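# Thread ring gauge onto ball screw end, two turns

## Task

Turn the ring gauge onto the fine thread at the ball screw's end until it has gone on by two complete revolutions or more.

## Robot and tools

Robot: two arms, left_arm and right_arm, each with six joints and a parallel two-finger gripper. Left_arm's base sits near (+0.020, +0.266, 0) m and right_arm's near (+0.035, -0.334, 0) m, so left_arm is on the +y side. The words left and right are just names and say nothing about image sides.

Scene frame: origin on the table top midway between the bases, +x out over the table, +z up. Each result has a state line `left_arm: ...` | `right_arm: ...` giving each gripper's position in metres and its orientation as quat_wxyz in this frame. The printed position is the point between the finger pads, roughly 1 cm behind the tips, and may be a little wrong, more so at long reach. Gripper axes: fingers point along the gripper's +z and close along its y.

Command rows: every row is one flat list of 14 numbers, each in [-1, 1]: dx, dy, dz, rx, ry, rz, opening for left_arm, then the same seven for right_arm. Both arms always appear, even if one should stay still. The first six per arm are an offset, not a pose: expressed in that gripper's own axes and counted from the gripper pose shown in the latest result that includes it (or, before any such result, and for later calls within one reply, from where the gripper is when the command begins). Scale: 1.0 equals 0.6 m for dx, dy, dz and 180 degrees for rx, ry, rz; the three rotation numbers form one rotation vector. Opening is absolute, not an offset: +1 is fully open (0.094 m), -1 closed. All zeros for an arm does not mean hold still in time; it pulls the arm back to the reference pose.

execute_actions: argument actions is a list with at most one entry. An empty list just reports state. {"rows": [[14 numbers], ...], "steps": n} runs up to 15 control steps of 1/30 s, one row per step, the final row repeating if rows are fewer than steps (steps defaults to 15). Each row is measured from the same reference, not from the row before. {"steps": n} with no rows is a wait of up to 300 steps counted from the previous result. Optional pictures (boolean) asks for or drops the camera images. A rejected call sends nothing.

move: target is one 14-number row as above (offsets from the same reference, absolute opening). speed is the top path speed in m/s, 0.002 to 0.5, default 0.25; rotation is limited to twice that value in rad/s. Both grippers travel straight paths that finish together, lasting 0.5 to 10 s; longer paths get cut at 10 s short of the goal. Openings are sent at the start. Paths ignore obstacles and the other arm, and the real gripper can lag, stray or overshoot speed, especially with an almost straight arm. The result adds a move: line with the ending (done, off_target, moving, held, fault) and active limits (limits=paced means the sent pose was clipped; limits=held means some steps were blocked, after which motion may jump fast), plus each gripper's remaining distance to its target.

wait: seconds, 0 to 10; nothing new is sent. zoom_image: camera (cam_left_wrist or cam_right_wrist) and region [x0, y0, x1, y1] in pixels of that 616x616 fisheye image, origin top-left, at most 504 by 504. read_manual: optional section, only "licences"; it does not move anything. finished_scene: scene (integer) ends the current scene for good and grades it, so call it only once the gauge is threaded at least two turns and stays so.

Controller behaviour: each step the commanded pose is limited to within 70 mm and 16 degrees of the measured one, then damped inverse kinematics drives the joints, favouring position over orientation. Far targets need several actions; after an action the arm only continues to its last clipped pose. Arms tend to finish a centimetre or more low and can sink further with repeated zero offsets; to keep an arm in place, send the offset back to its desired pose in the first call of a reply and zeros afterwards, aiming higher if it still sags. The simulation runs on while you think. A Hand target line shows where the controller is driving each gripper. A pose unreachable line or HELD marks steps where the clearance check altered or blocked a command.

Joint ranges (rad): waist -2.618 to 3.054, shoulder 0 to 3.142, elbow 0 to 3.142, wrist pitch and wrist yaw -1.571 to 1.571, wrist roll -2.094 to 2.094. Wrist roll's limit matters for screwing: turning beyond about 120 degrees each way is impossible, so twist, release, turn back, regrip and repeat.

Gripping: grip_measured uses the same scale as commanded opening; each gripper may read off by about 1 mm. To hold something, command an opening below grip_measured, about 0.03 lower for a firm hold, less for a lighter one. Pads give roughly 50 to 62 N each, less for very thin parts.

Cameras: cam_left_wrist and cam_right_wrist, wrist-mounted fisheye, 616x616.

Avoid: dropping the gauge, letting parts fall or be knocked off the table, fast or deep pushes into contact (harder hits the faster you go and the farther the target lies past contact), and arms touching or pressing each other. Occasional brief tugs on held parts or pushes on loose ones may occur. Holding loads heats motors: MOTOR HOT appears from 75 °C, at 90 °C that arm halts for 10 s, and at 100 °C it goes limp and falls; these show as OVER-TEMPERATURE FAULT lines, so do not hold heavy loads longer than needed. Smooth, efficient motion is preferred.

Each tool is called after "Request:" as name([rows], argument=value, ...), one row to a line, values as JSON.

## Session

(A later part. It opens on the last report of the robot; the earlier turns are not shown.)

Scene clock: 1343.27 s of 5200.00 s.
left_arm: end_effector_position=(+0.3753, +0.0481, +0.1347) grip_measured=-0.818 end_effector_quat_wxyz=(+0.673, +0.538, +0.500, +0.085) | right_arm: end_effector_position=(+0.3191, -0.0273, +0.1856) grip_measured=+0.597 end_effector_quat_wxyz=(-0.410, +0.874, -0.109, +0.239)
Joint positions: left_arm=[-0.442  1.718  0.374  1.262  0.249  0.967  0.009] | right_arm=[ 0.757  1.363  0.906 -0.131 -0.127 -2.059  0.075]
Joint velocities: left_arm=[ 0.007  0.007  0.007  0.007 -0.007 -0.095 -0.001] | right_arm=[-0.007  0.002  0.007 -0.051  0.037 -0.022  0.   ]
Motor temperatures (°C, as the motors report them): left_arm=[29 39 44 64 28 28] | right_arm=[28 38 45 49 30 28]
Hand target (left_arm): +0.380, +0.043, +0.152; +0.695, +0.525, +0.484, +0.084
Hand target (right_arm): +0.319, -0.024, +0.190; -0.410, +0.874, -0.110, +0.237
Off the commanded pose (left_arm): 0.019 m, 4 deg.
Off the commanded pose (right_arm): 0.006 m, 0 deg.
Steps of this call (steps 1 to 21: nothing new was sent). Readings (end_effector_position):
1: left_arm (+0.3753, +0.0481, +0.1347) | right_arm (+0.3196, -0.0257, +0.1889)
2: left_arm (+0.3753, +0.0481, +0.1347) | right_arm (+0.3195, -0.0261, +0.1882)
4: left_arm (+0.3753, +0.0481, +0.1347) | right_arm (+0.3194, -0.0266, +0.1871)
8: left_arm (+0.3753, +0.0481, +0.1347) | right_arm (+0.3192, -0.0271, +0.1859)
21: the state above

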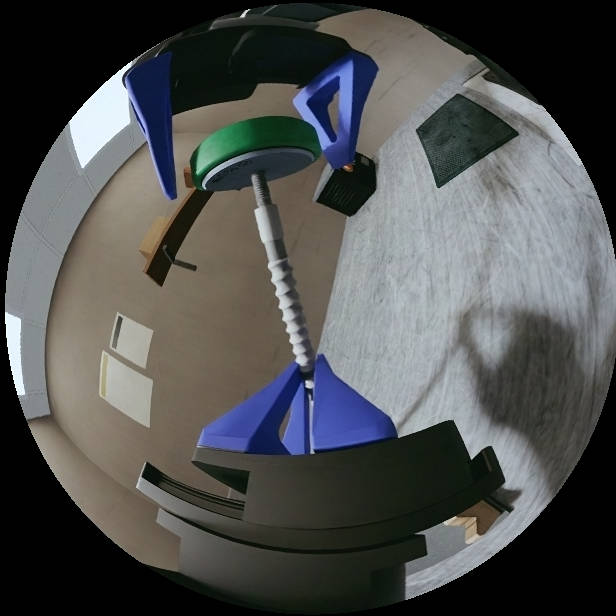

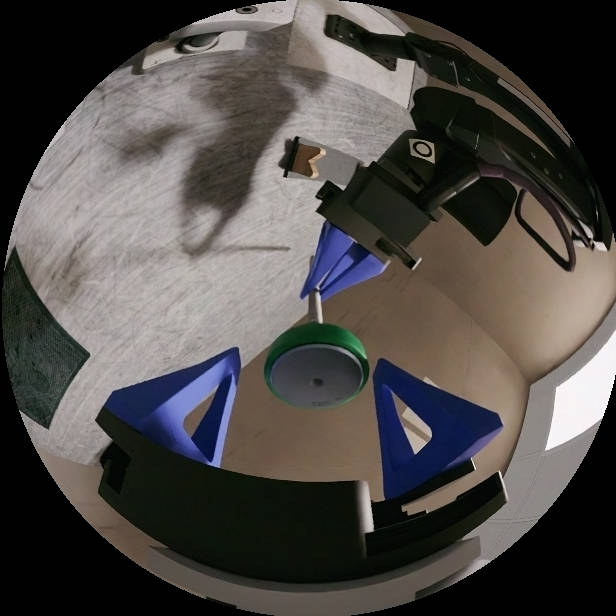

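Request:
execute_actions([
  {"rows": [[-0.0185,0.024,0.0095,-0.014,-0.0135,0,-0.95,0,-0.0095,0,0,0,0,0.6],[-0.0185,0.024,0.0095,-0.014,-0.0135,0,-0.95,0,-0.0105,0,0,0,0,0.6],[-0.0185,0.024,0.0095,-0.014,-0.0135,0,-0.95,0,-0.0115,0,0,0,0,0.6],[-0.0185,0.024,0.0095,-0.014,-0.0135,0,-0.95,0,-0.0125,0,0,0,0,0.6],[-0.0185,0.024,0.0095,-0.014,-0.0135,0,-0.95,0,-0.0135,0,0,0,0,0.6],[-0.0185,0.024,0.0095,-0.014,-0.0135,0,-0.95,0,-0.0145,0,0,0,0,0.6]], "steps": 15},
], pictures=false)

Request:
wait(seconds=0.7)

Request:
zoom_image(camera="cam_right_wrist", region=[240, 250, 380, 410])

Scene clock: 1359.27 s of 5200.00 s.
left_arm: end_effector_position=(+0.3753, +0.0481, +0.1347) grip_measured=-0.818 end_effector_quat_wxyz=(+0.673, +0.538, +0.500, +0.085) | right_arm: end_effector_position=(+0.3191, -0.0255, +0.1891) grip_measured=+0.597 end_effector_quat_wxyz=(-0.410, +0.873, -0.108, +0.242)
Joint positions: left_arm=[-0.442  1.718  0.374  1.262  0.249  0.967  0.009] | right_arm=[ 0.763  1.363  0.916 -0.136 -0.119 -2.059  0.075]
Joint velocities: left_arm=[ 0.002  0.002 -0.007  0.022 -0.051 -0.051 -0.   ] | right_arm=[-0.002 -0.012 -0.017 -0.037  0.037 -0.022 -0.001]
Motor temperatures (°C, as the motors report them): left_arm=[29 39 44 64 28 28] | right_arm=[28 38 47 48 30 28]
Hand target (left_arm): +0.380, +0.043, +0.152; +0.695, +0.525, +0.484, +0.084
Hand target (right_arm): +0.319, -0.022, +0.192; -0.410, +0.873, -0.109, +0.239
Off the commanded pose (left_arm): 0.019 m, 4 deg.
Off the commanded pose (right_arm): 0.005 m, 0 deg.
Steps of this call (steps 1 to 90: nothing new was sent; then 12.50 s passed at rest; steps 91 to 105: all 15 steps of this action). Readings (end_effector_position):
91: left_arm (+0.3753, +0.0481, +0.1347) | right_arm (+0.3192, -0.0274, +0.1856)
92: left_arm (+0.3753, +0.0481, +0.1347) | right_arm (+0.3193, -0.0275, +0.1856)
94: left_arm (+0.3753, +0.0481, +0.1347) | right_arm (+0.3195, -0.0277, +0.1854)
98: left_arm (+0.3753, +0.0481, +0.1347) | right_arm (+0.3185, -0.0264, +0.1866)
105: the state above

Scene clock: 1359.97 s of 5200.00 s.
left_arm: end_effector_position=(+0.3753, +0.0481, +0.1347) grip_measured=-0.818 end_effector_quat_wxyz=(+0.673, +0.538, +0.500, +0.085) | right_arm: end_effector_position=(+0.3192, -0.0256, +0.1891) grip_measured=+0.597 end_effector_quat_wxyz=(-0.410, +0.873, -0.108, +0.242)
Joint positions: left_arm=[-0.442  1.718  0.374  1.262  0.249  0.967  0.009] | right_arm=[ 0.763  1.363  0.916 -0.136 -0.118 -2.059  0.075]
Joint velocities: left_arm=[ 0.002 -0.002 -0.002  0.007  0.007 -0.051  0.   ] | right_arm=[ 0.002 -0.007 -0.002  0.022  0.022  0.007  0.   ]
Motor temperatures (°C, as the motors report them): left_arm=[29 39 44 64 28 28] | right_arm=[28 38 47 48 30 28]
Hand target (left_arm): +0.380, +0.043, +0.152; +0.695, +0.525, +0.484, +0.084
Hand target (right_arm): +0.319, -0.022, +0.192; -0.410, +0.873, -0.109, +0.239
Off the commanded pose (left_arm): 0.019 m, 4 deg.
Off the commanded pose (right_arm): 0.005 m, 0 deg.
Steps of this call (steps 1 to 21: nothing new was sent). Readings (end_effector_position):
1: left_arm (+0.3753, +0.0481, +0.1347) | right_arm (+0.3191, -0.0255, +0.1891)
2: left_arm (+0.3753, +0.0481, +0.1347) | right_arm (+0.3192, -0.0256, +0.1891)
4: left_arm (+0.3753, +0.0481, +0.1347) | right_arm (+0.3192, -0.0256, +0.1891)
8: left_arm (+0.3753, +0.0481, +0.1347) | right_arm (+0.3192, -0.0256, +0.1891)
21: the state above

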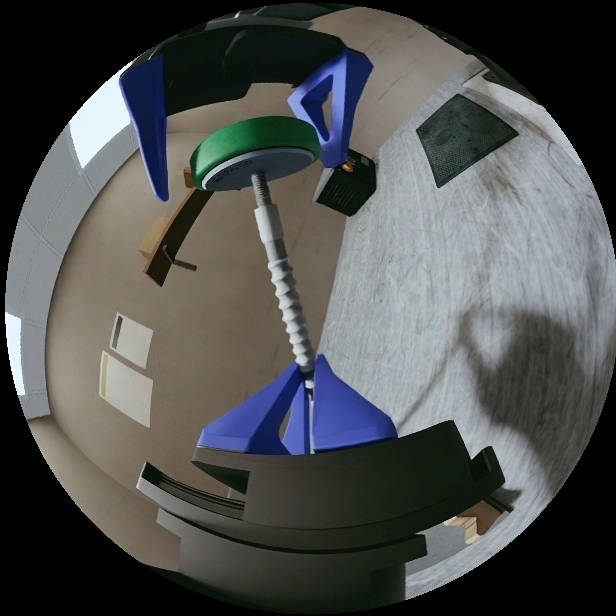

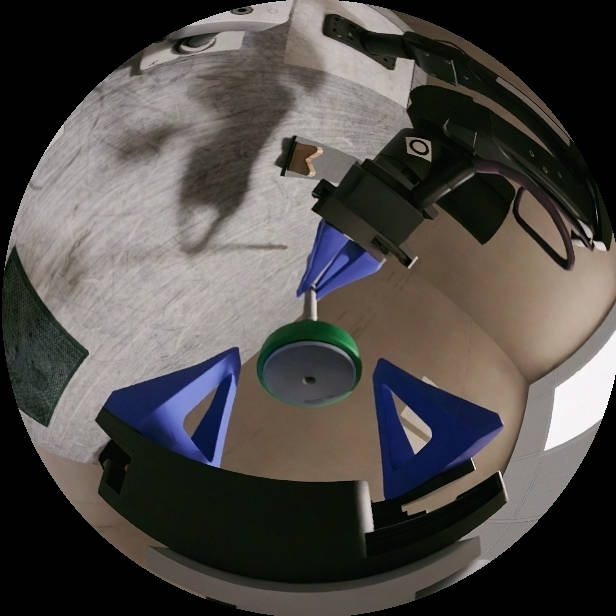

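Region (240, 250, 380, 410) of cam_right_wrist's 616x616 image, scaled by 3.150, with more detail than that image has; it fills the left 441 columns of this view, and the rest is white.

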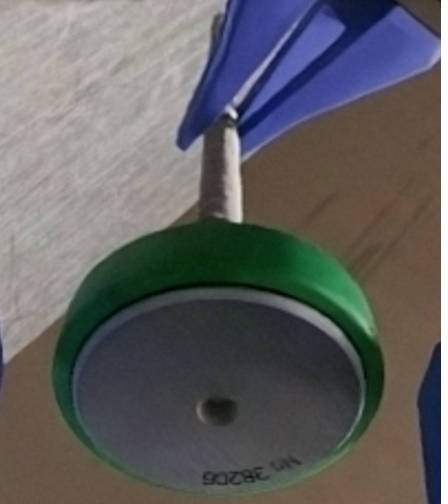

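Request:
execute_actions([
  {"rows": [[-0.0185,0.024,0.0095,-0.014,-0.0135,0,-0.95,-0.001,-0.0078,0.0005,0,0,0,0.52],[-0.0185,0.024,0.0095,-0.014,-0.0135,0,-0.95,-0.001,-0.0078,0.0005,0,0,0,0.44],[-0.0185,0.024,0.0095,-0.014,-0.0135,0,-0.95,-0.001,-0.0078,0.0005,0,0,0,0.36],[-0.0185,0.024,0.0095,-0.014,-0.0135,0,-0.95,-0.001,-0.0078,0.0005,0,0,0,0.29],[-0.0185,0.024,0.0095,-0.014,-0.0135,0,-0.95,-0.001,-0.0078,0.0005,0,0,0,0.23],[-0.0185,0.024,0.0095,-0.014,-0.0135,0,-0.95,-0.001,-0.0078,0.0005,0,0,0,0.19],[-0.0185,0.024,0.0095,-0.014,-0.0135,0,-0.95,-0.001,-0.0078,0.0005,0,0,0,0.16],[-0.0185,0.024,0.0095,-0.014,-0.0135,0,-0.95,-0.001,-0.0078,0.0005,0,0,0,0.14],[-0.0185,0.024,0.0095,-0.014,-0.0135,0,-0.95,-0.001,-0.0078,0.0005,0,0,0,0.12],[-0.0185,0.024,0.0095,-0.014,-0.0135,0,-0.95,-0.001,-0.0078,0.0005,0,0,0,0.105],[-0.0185,0.024,0.0095,-0.014,-0.0135,0,-0.95,-0.001,-0.0078,0.0005,0,0,0,0.09],[-0.0185,0.024,0.0095,-0.014,-0.0135,0,-0.95,-0.001,-0.0078,0.0005,0,0,0,0.075],[-0.0185,0.024,0.0095,-0.014,-0.0135,0,-0.95,-0.001,-0.0078,0.0005,0,0,0,0.06],[-0.0185,0.024,0.0095,-0.014,-0.0135,0,-0.95,-0.001,-0.0078,0.0005,0,0,0,0.05],[-0.0185,0.024,0.0095,-0.014,-0.0135,0,-0.95,-0.001,-0.0078,0.0005,0,0,0,0.04]], "steps": 15},
], pictures=false)

Request:
wait(seconds=0.5)

Request:
zoom_image(camera="cam_left_wrist", region=[190, 90, 310, 210])

Scene clock: 1376.53 s of 5200.00 s.
left_arm: end_effector_position=(+0.3752, +0.0480, +0.1344) grip_measured=-0.818 end_effector_quat_wxyz=(+0.673, +0.538, +0.500, +0.084) | right_arm: end_effector_position=(+0.3198, -0.0261, +0.1891) grip_measured=+0.080 end_effector_quat_wxyz=(-0.409, +0.873, -0.109, +0.244)
Joint positions: left_arm=[-0.442  1.718  0.374  1.261  0.25   0.967  0.009] | right_arm=[ 0.763  1.363  0.916 -0.136 -0.114 -2.059  0.051]
Joint velocities: left_arm=[-0.027 -0.007 -0.012  0.007 -0.037 -0.051 -0.001] | right_arm=[-0.012  0.027 -0.012 -0.037 -0.022 -0.007 -0.001]
Motor temperatures (°C, as the motors report them): left_arm=[29 39 44 64 28 28] | right_arm=[28 38 48 48 30 28]
Hand target (left_arm): +0.380, +0.043, +0.152; +0.695, +0.525, +0.484, +0.084
Hand target (right_arm): +0.319, -0.022, +0.192; -0.410, +0.873, -0.108, +0.243
Off the commanded pose (left_arm): 0.019 m, 4 deg.
Off the commanded pose (right_arm): 0.005 m, 0 deg.
Steps of this call (steps 1 to 90: nothing new was sent; then 13.07 s passed at rest; steps 91 to 105: all 15 steps of this action). Readings (end_effector_position):
91: left_arm (+0.3753, +0.0481, +0.1347) | right_arm (+0.3193, -0.0257, +0.1891)
92: left_arm (+0.3753, +0.0481, +0.1347) | right_arm (+0.3194, -0.0258, +0.1891)
94: left_arm (+0.3753, +0.0481, +0.1347) | right_arm (+0.3196, -0.0259, +0.1891)
98: left_arm (+0.3753, +0.0481, +0.1347) | right_arm (+0.3198, -0.0261, +0.1891)
105: the state above

Scene clock: 1377.03 s of 5200.00 s.
left_arm: end_effector_position=(+0.3752, +0.0480, +0.1344) grip_measured=-0.818 end_effector_quat_wxyz=(+0.673, +0.538, +0.500, +0.084) | right_arm: end_effector_position=(+0.3198, -0.0261, +0.1891) grip_measured=+0.080 end_effector_quat_wxyz=(-0.409, +0.873, -0.109, +0.244)
Joint positions: left_arm=[-0.442  1.718  0.374  1.261  0.25   0.967  0.009] | right_arm=[ 0.763  1.363  0.916 -0.136 -0.114 -2.059  0.051]
Joint velocities: left_arm=[-0.027 -0.012 -0.022  0.022 -0.022 -0.007 -0.   ] | right_arm=[ 0.002  0.017 -0.007 -0.051 -0.022  0.037  0.   ]
Motor temperatures (°C, as the motors report them): left_arm=[29 39 44 64 28 28] | right_arm=[28 38 48 48 30 28]
Hand target (left_arm): +0.380, +0.043, +0.152; +0.695, +0.525, +0.484, +0.084
Hand target (right_arm): +0.319, -0.022, +0.192; -0.410, +0.873, -0.108, +0.243
Off the commanded pose (left_arm): 0.019 m, 4 deg.
Off the commanded pose (right_arm): 0.005 m, 0 deg.
Steps of this call (steps 1 to 15: nothing new was sent). Readings (end_effector_position):
1: left_arm (+0.3752, +0.0480, +0.1344) | right_arm (+0.3198, -0.0261, +0.1891)
2: left_arm (+0.3752, +0.0480, +0.1344) | right_arm (+0.3198, -0.0261, +0.1891)
4: left_arm (+0.3752, +0.0480, +0.1344) | right_arm (+0.3198, -0.0261, +0.1891)
8: left_arm (+0.3752, +0.0480, +0.1344) | right_arm (+0.3198, -0.0261, +0.1891)
15: the state above

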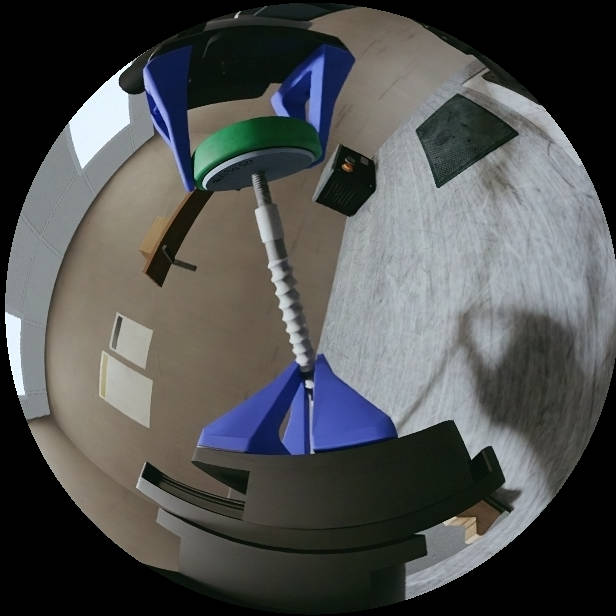

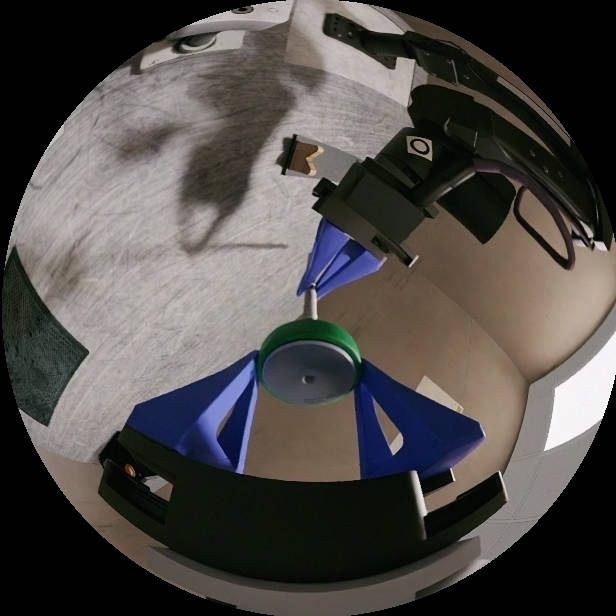

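Region (190, 90, 310, 210) of cam_left_wrist's 616x616 image, scaled by 4.200, with more detail than that image has.

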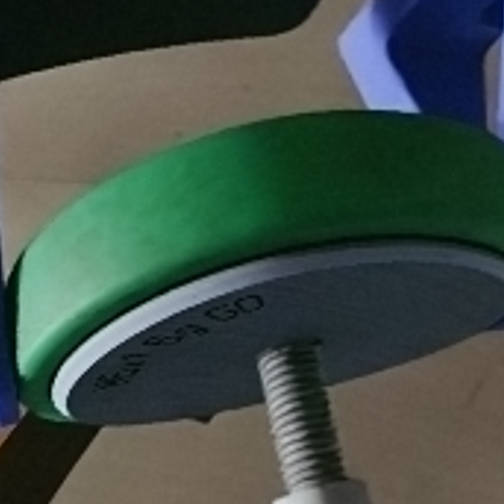

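Request:
execute_actions([
  {"rows": [[-0.0185,0.024,0.0095,-0.014,-0.0135,0,-0.95,0.0033,-0.0062,0.0005,0,0,0,0.06],[-0.0185,0.024,0.0095,-0.014,-0.0135,0,-0.95,0.0033,-0.0062,0.0005,0,0,0,0.08],[-0.0185,0.024,0.0095,-0.014,-0.0135,0,-0.95,0.0033,-0.0062,0.0005,0,0,0,0.1],[-0.0185,0.024,0.0095,-0.014,-0.0135,0,-0.95,0.0033,-0.0062,0.0005,0,0,0,0.12],[-0.0185,0.024,0.0095,-0.014,-0.0135,0,-0.95,0.0033,-0.0062,0.0005,0,0,0,0.14],[-0.0185,0.024,0.0095,-0.014,-0.0135,0,-0.95,0.002,-0.0069,0.0005,0.0007,-0.0014,0,0.15],[-0.0185,0.024,0.0095,-0.014,-0.0135,0,-0.95,0.0006,-0.0076,0.0005,0.0015,-0.0028,0,0.15],[-0.0185,0.024,0.0095,-0.014,-0.0135,0,-0.95,-0.0007,-0.0083,0.0005,0.0022,-0.0042,0,0.15]], "steps": 15},
], pictures=false)

Request:
wait(seconds=0.6)

Request:
zoom_image(camera="cam_right_wrist", region=[240, 250, 380, 410])

Scene clock: 1394.53 s of 5200.00 s.
left_arm: end_effector_position=(+0.3752, +0.0480, +0.1344) grip_measured=-0.818 end_effector_quat_wxyz=(+0.673, +0.538, +0.500, +0.084) | right_arm: end_effector_position=(+0.3195, -0.0258, +0.1891) grip_measured=+0.147 end_effector_quat_wxyz=(-0.409, +0.873, -0.109, +0.243)
Joint positions: left_arm=[-0.442  1.718  0.374  1.261  0.25   0.967  0.009] | right_arm=[ 0.763  1.363  0.916 -0.136 -0.116 -2.059  0.054]
Joint velocities: left_arm=[-0.007 -0.022 -0.002 -0.095  0.007 -0.022  0.001] | right_arm=[-0.002  0.002  0.002  0.081  0.022 -0.051 -0.001]
Motor temperatures (°C, as the motors report them): left_arm=[29 39 44 65 28 28] | right_arm=[28 38 48 47 30 28]
Hand target (left_arm): +0.380, +0.043, +0.152; +0.695, +0.526, +0.484, +0.084
Hand target (right_arm): +0.320, -0.023, +0.193; -0.413, +0.873, -0.106, +0.239
Off the commanded pose (left_arm): 0.019 m, 4 deg.
Off the commanded pose (right_arm): 0.005 m, 1 deg.
Steps of this call (steps 1 to 90: nothing new was sent; then 14.00 s passed at rest; steps 91 to 105: all 15 steps of this action). Readings (end_effector_position):
91: left_arm (+0.3752, +0.0480, +0.1344) | right_arm (+0.3198, -0.0261, +0.1891)
92: left_arm (+0.3752, +0.0480, +0.1344) | right_arm (+0.3198, -0.0261, +0.1891)
94: left_arm (+0.3752, +0.0480, +0.1344) | right_arm (+0.3198, -0.0261, +0.1891)
98: left_arm (+0.3752, +0.0480, +0.1344) | right_arm (+0.3198, -0.0261, +0.1891)
105: the state above

Scene clock: 1395.13 s of 5200.00 s.
left_arm: end_effector_position=(+0.3752, +0.0480, +0.1344) grip_measured=-0.818 end_effector_quat_wxyz=(+0.673, +0.538, +0.500, +0.084) | right_arm: end_effector_position=(+0.3194, -0.0257, +0.1891) grip_measured=+0.147 end_effector_quat_wxyz=(-0.409, +0.873, -0.108, +0.243)
Joint positions: left_arm=[-0.442  1.718  0.374  1.261  0.25   0.967  0.009] | right_arm=[ 0.763  1.363  0.916 -0.136 -0.117 -2.059  0.054]
Joint velocities: left_arm=[ 0.007  0.007 -0.027  0.022 -0.066  0.022 -0.001] | right_arm=[-0.012  0.017 -0.017 -0.051  0.051 -0.066 -0.001]
Motor temperatures (°C, as the motors report them): left_arm=[29 39 44 65 28 28] | right_arm=[28 38 48 47 30 28]
Hand target (left_arm): +0.380, +0.043, +0.152; +0.695, +0.526, +0.484, +0.084
Hand target (right_arm): +0.320, -0.023, +0.193; -0.413, +0.873, -0.106, +0.239
Off the commanded pose (left_arm): 0.019 m, 4 deg.
Off the commanded pose (right_arm): 0.005 m, 1 deg.
Steps of this call (steps 1 to 18: nothing new was sent). Readings (end_effector_position):
1: left_arm (+0.3752, +0.0480, +0.1344) | right_arm (+0.3194, -0.0258, +0.1891)
2: left_arm (+0.3752, +0.0480, +0.1344) | right_arm (+0.3194, -0.0258, +0.1891)
4: left_arm (+0.3752, +0.0480, +0.1344) | right_arm (+0.3194, -0.0258, +0.1891)
8: left_arm (+0.3752, +0.0480, +0.1344) | right_arm (+0.3194, -0.0257, +0.1891)
18: the state above

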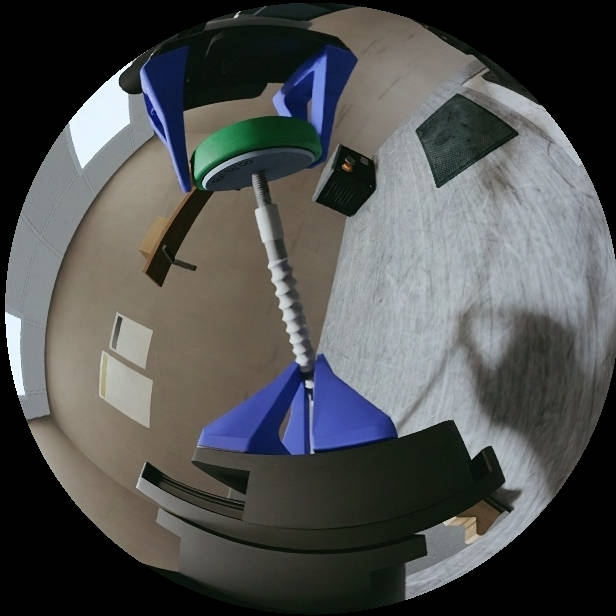

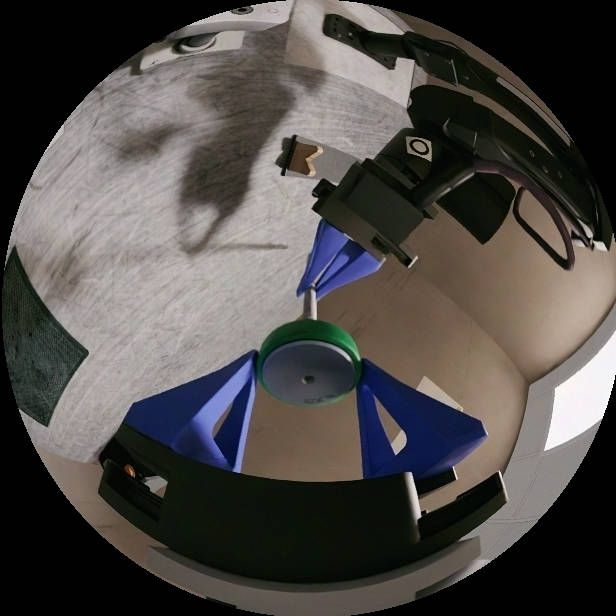

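Region (240, 250, 380, 410) of cam_right_wrist's 616x616 image, scaled by 3.150, with more detail than that image has; it fills the left 441 columns of this view, and the rest is white.

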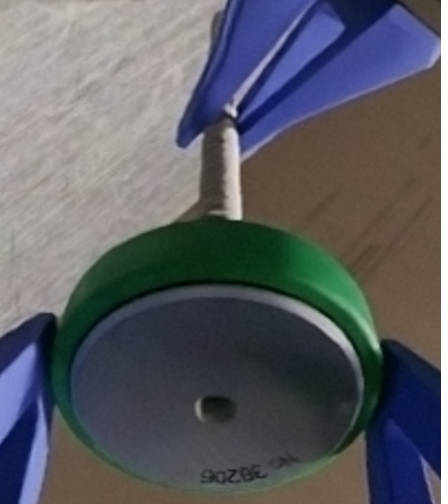

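Request:
execute_actions([
  {"rows": [[-0.0185,0.024,0.0095,-0.014,-0.0135,0,-0.95,-0.0007,-0.0083,0.0008,0.0022,-0.0042,0,0.15],[-0.0185,0.024,0.0095,-0.014,-0.0135,0,-0.95,-0.0016,-0.0088,0.0008,0.0028,-0.0052,0,0.15],[-0.0185,0.024,0.0095,-0.014,-0.0135,0,-0.95,-0.0025,-0.0092,0.0008,0.0033,-0.0062,0,0.15]], "steps": 15},
], pictures=false)

Request:
execute_actions([
  {"steps": 24},
], pictures=false)

Scene clock: 1412.47 s of 5200.00 s.
left_arm: end_effector_position=(+0.3752, +0.0480, +0.1344) grip_measured=-0.818 end_effector_quat_wxyz=(+0.673, +0.538, +0.500, +0.084) | right_arm: end_effector_position=(+0.3181, -0.0247, +0.1892) grip_measured=+0.147 end_effector_quat_wxyz=(-0.412, +0.873, -0.106, +0.239)
Joint positions: left_arm=[-0.442  1.718  0.374  1.261  0.25   0.967  0.009] | right_arm=[ 0.763  1.363  0.916 -0.136 -0.126 -2.059  0.054]
Joint velocities: left_arm=[ 0.002  0.002 -0.002 -0.081 -0.007 -0.037 -0.001] | right_arm=[ 0.002 -0.007 -0.012  0.007  0.022 -0.051 -0.001]
Motor temperatures (°C, as the motors report them): left_arm=[29 39 44 65 28 28] | right_arm=[28 38 48 47 30 28]
Hand target (left_arm): +0.380, +0.043, +0.152; +0.695, +0.526, +0.484, +0.084
Hand target (right_arm): +0.318, -0.021, +0.193; -0.415, +0.873, -0.103, +0.235
Off the commanded pose (left_arm): 0.019 m, 4 deg.
Off the commanded pose (right_arm): 0.005 m, 1 deg.
Steps of this call (steps 1 to 90: nothing new was sent; then 13.83 s passed at rest; steps 91 to 105: all 15 steps of this action). Readings (end_effector_position):
91: left_arm (+0.3752, +0.0480, +0.1344) | right_arm (+0.3193, -0.0257, +0.1891)
92: left_arm (+0.3752, +0.0480, +0.1344) | right_arm (+0.3192, -0.0256, +0.1891)
94: left_arm (+0.3752, +0.0480, +0.1344) | right_arm (+0.3188, -0.0253, +0.1892)
98: left_arm (+0.3752, +0.0480, +0.1344) | right_arm (+0.3184, -0.0249, +0.1892)
105: the state above

Scene clock: 1413.27 s of 5200.00 s.
left_arm: end_effector_position=(+0.3752, +0.0480, +0.1344) grip_measured=-0.818 end_effector_quat_wxyz=(+0.673, +0.538, +0.500, +0.084) | right_arm: end_effector_position=(+0.3180, -0.0246, +0.1892) grip_measured=+0.147 end_effector_quat_wxyz=(-0.412, +0.873, -0.106, +0.239)
Joint positions: left_arm=[-0.442  1.718  0.374  1.261  0.25   0.967  0.009] | right_arm=[ 0.763  1.363  0.916 -0.136 -0.127 -2.059  0.054]
Joint velocities: left_arm=[-0.002 -0.012 -0.012  0.051  0.022  0.022 -0.   ] | right_arm=[-0.017  0.002  0.007 -0.007 -0.037  0.022 -0.   ]
Motor temperatures (°C, as the motors report them): left_arm=[29 39 44 65 28 28] | right_arm=[28 38 48 47 30 28]
Hand target (left_arm): +0.380, +0.043, +0.152; +0.695, +0.526, +0.484, +0.084
Hand target (right_arm): +0.318, -0.021, +0.193; -0.415, +0.873, -0.103, +0.235
Off the commanded pose (left_arm): 0.019 m, 4 deg.
Off the commanded pose (right_arm): 0.005 m, 1 deg.
Steps of this call (steps 1 to 24: nothing new was sent). Readings (end_effector_position):
1: left_arm (+0.3752, +0.0480, +0.1344) | right_arm (+0.3181, -0.0247, +0.1892)
2: left_arm (+0.3752, +0.0480, +0.1344) | right_arm (+0.3181, -0.0247, +0.1892)
4: left_arm (+0.3752, +0.0480, +0.1344) | right_arm (+0.3180, -0.0246, +0.1892)
8: left_arm (+0.3752, +0.0480, +0.1344) | right_arm (+0.3180, -0.0246, +0.1892)
24: the state above

Request:
execute_actions([
  {"rows": [[-0.0185,0.024,0.0095,-0.014,-0.0135,0,-0.95,0.0023,-0.0045,0.001,0,0,0,0.13],[-0.0185,0.024,0.0095,-0.014,-0.0135,0,-0.95,0.0023,-0.0045,0.001,0,0,0,0.115],[-0.0185,0.024,0.0095,-0.014,-0.0135,0,-0.95,0.0023,-0.0045,0.001,0,0,0,0.1],[-0.0185,0.024,0.0095,-0.014,-0.0135,0,-0.95,0.0023,-0.0045,0.001,0,0,0,0.09],[-0.0185,0.024,0.0095,-0.014,-0.0135,0,-0.95,0.0023,-0.0045,0.001,0,0,0,0.08],[-0.0185,0.024,0.0095,-0.014,-0.0135,0,-0.95,0.0023,-0.0045,0.001,0,0,0,0.07],[-0.0185,0.024,0.0095,-0.014,-0.0135,0,-0.95,0.0023,-0.0045,0.001,0,0,0,0.06],[-0.0185,0.024,0.0095,-0.014,-0.0135,0,-0.95,0.0023,-0.0045,0.001,0,0,0,0.05],[-0.0185,0.024,0.0095,-0.014,-0.0135,0,-0.95,0.0023,-0.0045,0.001,0,0,0,0.04]], "steps": 12},
], pictures=false)

Request:
execute_actions([
  {"rows": [[-0.0185,0.024,0.0095,-0.014,-0.0135,0,-0.95,0.0023,-0.0026,0.0033,-0.0004,0.0008,0.0778,0.04],[-0.0185,0.024,0.0095,-0.014,-0.0135,0,-0.95,0.0023,-0.0026,0.0033,-0.0004,0.0008,0.09,0.04],[-0.0185,0.024,0.0095,-0.014,-0.0135,0,-0.95,0.0023,-0.0026,0.0033,-0.0004,0.0008,0.1022,0.04],[-0.0185,0.024,0.0095,-0.014,-0.0135,0,-0.95,0.0023,-0.0026,0.0033,-0.0004,0.0008,0.1144,0.04],[-0.0185,0.024,0.0095,-0.014,-0.0135,0,-0.95,0.0023,-0.0026,0.0033,-0.0004,0.0008,0.1267,0.04],[-0.0185,0.024,0.0095,-0.014,-0.0135,0,-0.95,0.0023,-0.0026,0.0033,-0.0004,0.0008,0.1389,0.04],[-0.0185,0.024,0.0095,-0.014,-0.0135,0,-0.95,0.0023,-0.0026,0.0033,-0.0004,0.0008,0.1511,0.04],[-0.0185,0.024,0.0095,-0.014,-0.0135,0,-0.95,0.0023,-0.0026,0.0033,-0.0004,0.0008,0.1633,0.04],[-0.0185,0.024,0.0095,-0.014,-0.0135,0,-0.95,0.0023,-0.0026,0.0033,-0.0004,0.0008,0.1756,0.04],[-0.0185,0.024,0.0095,-0.014,-0.0135,0,-0.95,0.0023,-0.0026,0.0033,-0.0004,0.0008,0.1878,0.04],[-0.0185,0.024,0.0095,-0.014,-0.0135,0,-0.95,0.0023,-0.0026,0.0033,-0.0004,0.0008,0.2,0.04],[-0.0185,0.024,0.0095,-0.014,-0.0135,0,-0.95,0.0023,-0.0026,0.0033,-0.0004,0.0008,0.2122,0.04],[-0.0185,0.024,0.0095,-0.014,-0.0135,0,-0.95,0.0023,-0.0026,0.0033,-0.0004,0.0008,0.2244,0.04],[-0.0185,0.024,0.0095,-0.014,-0.0135,0,-0.95,0.0023,-0.0026,0.0033,-0.0004,0.0008,0.2367,0.04],[-0.0185,0.024,0.0095,-0.014,-0.0135,0,-0.95,0.0023,-0.0026,0.0033,-0.0004,0.0008,0.2489,0.04]], "steps": 15},
], pictures=false)

Request:
execute_actions([
  {"steps": 12},
], pictures=false)

Request:
execute_actions([
  {"rows": [[-0.0185,0.024,0.0095,-0.014,-0.0135,0,-0.95,0,-0.0034,0.0033,0.0002,0.0009,0.0778,0.04],[-0.0185,0.024,0.0095,-0.014,-0.0135,0,-0.95,0,-0.0034,0.0033,0.0002,0.0009,0.09,0.04],[-0.0185,0.024,0.0095,-0.014,-0.0135,0,-0.95,0,-0.0034,0.0033,0.0002,0.0009,0.1022,0.04],[-0.0185,0.024,0.0095,-0.014,-0.0135,0,-0.95,0,-0.0034,0.0033,0.0002,0.0009,0.1144,0.04],[-0.0185,0.024,0.0095,-0.014,-0.0135,0,-0.95,0,-0.0034,0.0033,0.0002,0.0009,0.1267,0.04],[-0.0185,0.024,0.0095,-0.014,-0.0135,0,-0.95,0,-0.0034,0.0033,0.0002,0.0009,0.1389,0.04],[-0.0185,0.024,0.0095,-0.014,-0.0135,0,-0.95,0,-0.0034,0.0033,0.0002,0.0009,0.1511,0.04],[-0.0185,0.024,0.0095,-0.014,-0.0135,0,-0.95,0,-0.0034,0.0033,0.0002,0.0009,0.1633,0.04],[-0.0185,0.024,0.0095,-0.014,-0.0135,0,-0.95,0,-0.0034,0.0033,0.0002,0.0009,0.1756,0.04],[-0.0185,0.024,0.0095,-0.014,-0.0135,0,-0.95,0,-0.0034,0.0033,0.0002,0.0009,0.1878,0.04],[-0.0185,0.024,0.0095,-0.014,-0.0135,0,-0.95,0,-0.0034,0.0033,0.0002,0.0009,0.2,0.04],[-0.0185,0.024,0.0095,-0.014,-0.0135,0,-0.95,0,-0.0034,0.0033,0.0002,0.0009,0.2122,0.04],[-0.0185,0.024,0.0095,-0.014,-0.0135,0,-0.95,0,-0.0034,0.0033,0.0002,0.0009,0.2244,0.04],[-0.0185,0.024,0.0095,-0.014,-0.0135,0,-0.95,0,-0.0034,0.0033,0.0002,0.0009,0.2367,0.04],[-0.0185,0.024,0.0095,-0.014,-0.0135,0,-0.95,0,-0.0034,0.0033,0.0002,0.0009,0.2489,0.04]], "steps": 15},
], pictures=false)

Request:
wait(seconds=0.4)

Request:
zoom_image(camera="cam_left_wrist", region=[190, 90, 310, 210])

Scene clock: 1463.23 s of 5200.00 s.
left_arm: end_effector_position=(+0.3752, +0.0480, +0.1344) grip_measured=-0.818 end_effector_quat_wxyz=(+0.673, +0.538, +0.500, +0.084) | right_arm: end_effector_position=(+0.3181, -0.0249, +0.1890) grip_measured=+0.081 end_effector_quat_wxyz=(-0.411, +0.873, -0.107, +0.240)
Joint positions: left_arm=[-0.442  1.718  0.374  1.261  0.25   0.967  0.009] | right_arm=[ 0.763  1.363  0.916 -0.138 -0.125 -2.059  0.051]
Joint velocities: left_arm=[-0.027 -0.007 -0.007 -0.007  0.051  0.022 -0.   ] | right_arm=[ 0.002 -0.007  0.002 -0.051 -0.022  0.051 -0.001]
Motor temperatures (°C, as the motors report them): left_arm=[29 39 43 66 28 28] | right_arm=[28 38 48 46 30 28]
Hand target (left_arm): +0.380, +0.043, +0.152; +0.695, +0.526, +0.484, +0.084
Hand target (right_arm): +0.320, -0.023, +0.191; -0.412, +0.873, -0.106, +0.239
Off the commanded pose (left_arm): 0.019 m, 4 deg.
Off the commanded pose (right_arm): 0.003 m, 0 deg.
Steps of this call (steps 1 to 90: nothing new was sent; then 46.57 s passed at rest; steps 91 to 102: all 12 steps of this action). Readings (end_effector_position):
91: left_arm (+0.3752, +0.0480, +0.1344) | right_arm (+0.3180, -0.0246, +0.1892)
92: left_arm (+0.3752, +0.0480, +0.1344) | right_arm (+0.3181, -0.0247, +0.1892)
94: left_arm (+0.3752, +0.0480, +0.1344) | right_arm (+0.3181, -0.0249, +0.1890)
98: left_arm (+0.3752, +0.0480, +0.1344) | right_arm (+0.3181, -0.0249, +0.1890)
102: the state above

Scene clock: 1463.73 s of 5200.00 s.
left_arm: end_effector_position=(+0.3753, +0.0482, +0.1337) grip_measured=-0.818 end_effector_quat_wxyz=(+0.672, +0.539, +0.501, +0.084) | right_arm: end_effector_position=(+0.3183, -0.0248, +0.1879) grip_measured=+0.081 end_effector_quat_wxyz=(-0.462, +0.805, -0.355, +0.110)
Joint positions: left_arm=[-0.442  1.718  0.374  1.258  0.249  0.967  0.009] | right_arm=[ 0.763  1.365  0.916 -0.138 -0.125 -1.472  0.051]
Joint velocities: left_arm=[ 0.012  0.037 -0.007  0.007 -0.037 -0.007 -0.001] | right_arm=[ 0.007  0.002  0.007  0.007  0.007  1.062 -0.   ]
Motor temperatures (°C, as the motors report them): left_arm=[29 39 43 66 28 28] | right_arm=[28 38 48 46 30 28]
Hand target (left_arm): +0.380, +0.043, +0.152; +0.694, +0.526, +0.484, +0.084
Hand target (right_arm): +0.320, -0.023, +0.190; -0.471, +0.771, -0.424, +0.067
Off the commanded pose (left_arm): 0.020 m, 4 deg.
Off the commanded pose (right_arm): 0.003 m, 11 deg.
Steps of this call (steps 1 to 15: all 15 steps of this action). Readings (end_effector_position):
1: left_arm (+0.3752, +0.0480, +0.1344) | right_arm (+0.3181, -0.0249, +0.1890)
2: left_arm (+0.3752, +0.0480, +0.1344) | right_arm (+0.3182, -0.0249, +0.1888)
4: left_arm (+0.3752, +0.0481, +0.1342) | right_arm (+0.3182, -0.0248, +0.1884)
8: left_arm (+0.3752, +0.0481, +0.1337) | right_arm (+0.3183, -0.0248, +0.1879)
15: the state above

Scene clock: 1464.13 s of 5200.00 s.
left_arm: end_effector_position=(+0.3753, +0.0482, +0.1337) grip_measured=-0.818 end_effector_quat_wxyz=(+0.672, +0.539, +0.501, +0.084) | right_arm: end_effector_position=(+0.3182, -0.0248, +0.1878) grip_measured=+0.081 end_effector_quat_wxyz=(-0.469, +0.776, -0.415, +0.074)
Joint positions: left_arm=[-0.442  1.718  0.374  1.258  0.249  0.967  0.009] | right_arm=[ 0.763  1.365  0.916 -0.138 -0.125 -1.32   0.051]
Joint velocities: left_arm=[-0.007 -0.012 -0.012 -0.022 -0.007 -0.051 -0.001] | right_arm=[-0.007  0.007 -0.002  0.022  0.066  0.081 -0.001]
Motor temperatures (°C, as the motors report them): left_arm=[29 39 43 66 28 28] | right_arm=[28 38 48 46 30 28]
Hand target (left_arm): +0.380, +0.043, +0.152; +0.694, +0.526, +0.484, +0.084
Hand target (right_arm): +0.320, -0.023, +0.190; -0.471, +0.771, -0.424, +0.067
Off the commanded pose (left_arm): 0.020 m, 4 deg.
Off the commanded pose (right_arm): 0.003 m, 2 deg.
Steps of this call (steps 1 to 12: nothing new was sent). Readings (end_effector_position):
1: left_arm (+0.3753, +0.0482, +0.1337) | right_arm (+0.3183, -0.0248, +0.1879)
2: left_arm (+0.3753, +0.0482, +0.1337) | right_arm (+0.3183, -0.0248, +0.1879)
4: left_arm (+0.3753, +0.0482, +0.1337) | right_arm (+0.3182, -0.0248, +0.1878)
8: left_arm (+0.3753, +0.0482, +0.1337) | right_arm (+0.3182, -0.0248, +0.1878)
12: the state above

Scene clock: 1464.63 s of 5200.00 s.
left_arm: end_effector_position=(+0.3753, +0.0482, +0.1337) grip_measured=-0.818 end_effector_quat_wxyz=(+0.672, +0.539, +0.501, +0.084) | right_arm: end_effector_position=(+0.3181, -0.0249, +0.1875) grip_measured=+0.081 end_effector_quat_wxyz=(-0.469, +0.623, -0.623, -0.065)
Joint positions: left_arm=[-0.442  1.718  0.374  1.258  0.249  0.967  0.009] | right_arm=[ 0.763  1.365  0.916 -0.14  -0.125 -0.732  0.051]
Joint velocities: left_arm=[ 0.007  0.007 -0.007  0.051 -0.022  0.066 -0.001] | right_arm=[-0.007 -0.007 -0.002  0.007 -0.022  1.15  -0.001]
Motor temperatures (°C, as the motors report them): left_arm=[29 39 43 66 28 28] | right_arm=[28 38 48 46 30 28]
Hand target (left_arm): +0.380, +0.043, +0.151; +0.694, +0.526, +0.485, +0.084
Hand target (right_arm): +0.320, -0.023, +0.188; -0.462, +0.566, -0.674, -0.107
Off the commanded pose (left_arm): 0.019 m, 4 deg.
Off the commanded pose (right_arm): 0.003 m, 11 deg.
Steps of this call (steps 1 to 15: all 15 steps of this action). Readings (end_effector_position):
1: left_arm (+0.3753, +0.0482, +0.1337) | right_arm (+0.3182, -0.0248, +0.1877)
2: left_arm (+0.3753, +0.0482, +0.1337) | right_arm (+0.3182, -0.0248, +0.1877)
4: left_arm (+0.3753, +0.0482, +0.1337) | right_arm (+0.3182, -0.0248, +0.1877)
8: left_arm (+0.3753, +0.0482, +0.1337) | right_arm (+0.3182, -0.0249, +0.1877)
15: the state above

Scene clock: 1465.03 s of 5200.00 s.
left_arm: end_effector_position=(+0.3753, +0.0482, +0.1337) grip_measured=-0.818 end_effector_quat_wxyz=(+0.672, +0.539, +0.501, +0.084) | right_arm: end_effector_position=(+0.3180, -0.0250, +0.1874) grip_measured=+0.081 end_effector_quat_wxyz=(+0.463, -0.573, +0.669, +0.100)
Joint positions: left_arm=[-0.442  1.718  0.374  1.258  0.249  0.967  0.009] | right_arm=[ 0.763  1.365  0.916 -0.14  -0.125 -0.579  0.051]
Joint velocities: left_arm=[ 0.012  0.002  0.007  0.022 -0.007 -0.007 -0.001] | right_arm=[ 0.002 -0.017  0.012  0.022 -0.007  0.037  0.   ]
Motor temperatures (°C, as the motors report them): left_arm=[29 39 43 66 28 28] | right_arm=[28 38 48 46 30 28]
Hand target (left_arm): +0.380, +0.043, +0.151; +0.694, +0.526, +0.485, +0.084
Hand target (right_arm): +0.320, -0.023, +0.188; +0.462, -0.566, +0.674, +0.107
Off the commanded pose (left_arm): 0.019 m, 4 deg.
Off the commanded pose (right_arm): 0.003 m, 2 deg.
Steps of this call (steps 1 to 12: nothing new was sent). Readings (end_effector_position):
1: left_arm (+0.3753, +0.0482, +0.1337) | right_arm (+0.3181, -0.0249, +0.1875)
2: left_arm (+0.3753, +0.0482, +0.1337) | right_arm (+0.3181, -0.0249, +0.1875)
4: left_arm (+0.3753, +0.0482, +0.1337) | right_arm (+0.3180, -0.0250, +0.1874)
8: left_arm (+0.3753, +0.0482, +0.1337) | right_arm (+0.3180, -0.0250, +0.1874)
12: the state above

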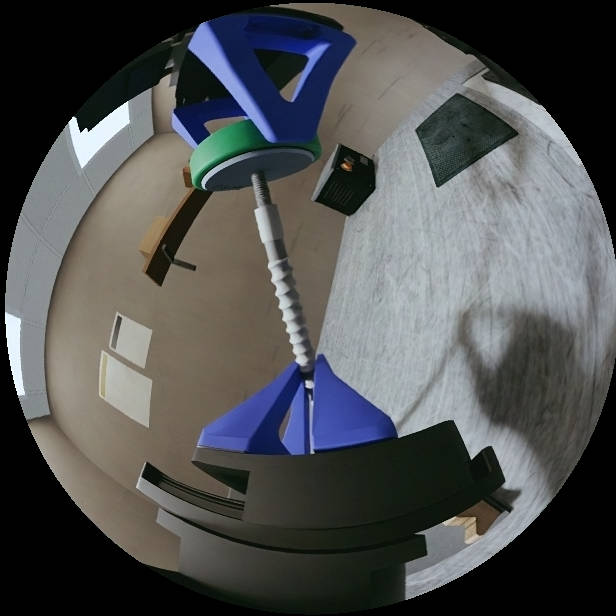

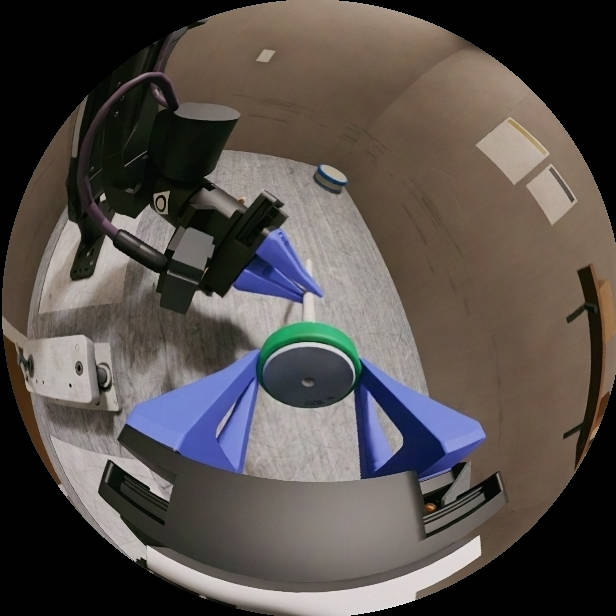

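Region (190, 90, 310, 210) of cam_left_wrist's 616x616 image, scaled by 4.200, with more detail than that image has.

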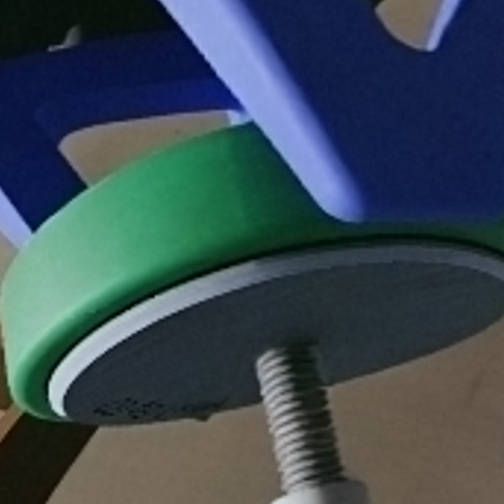

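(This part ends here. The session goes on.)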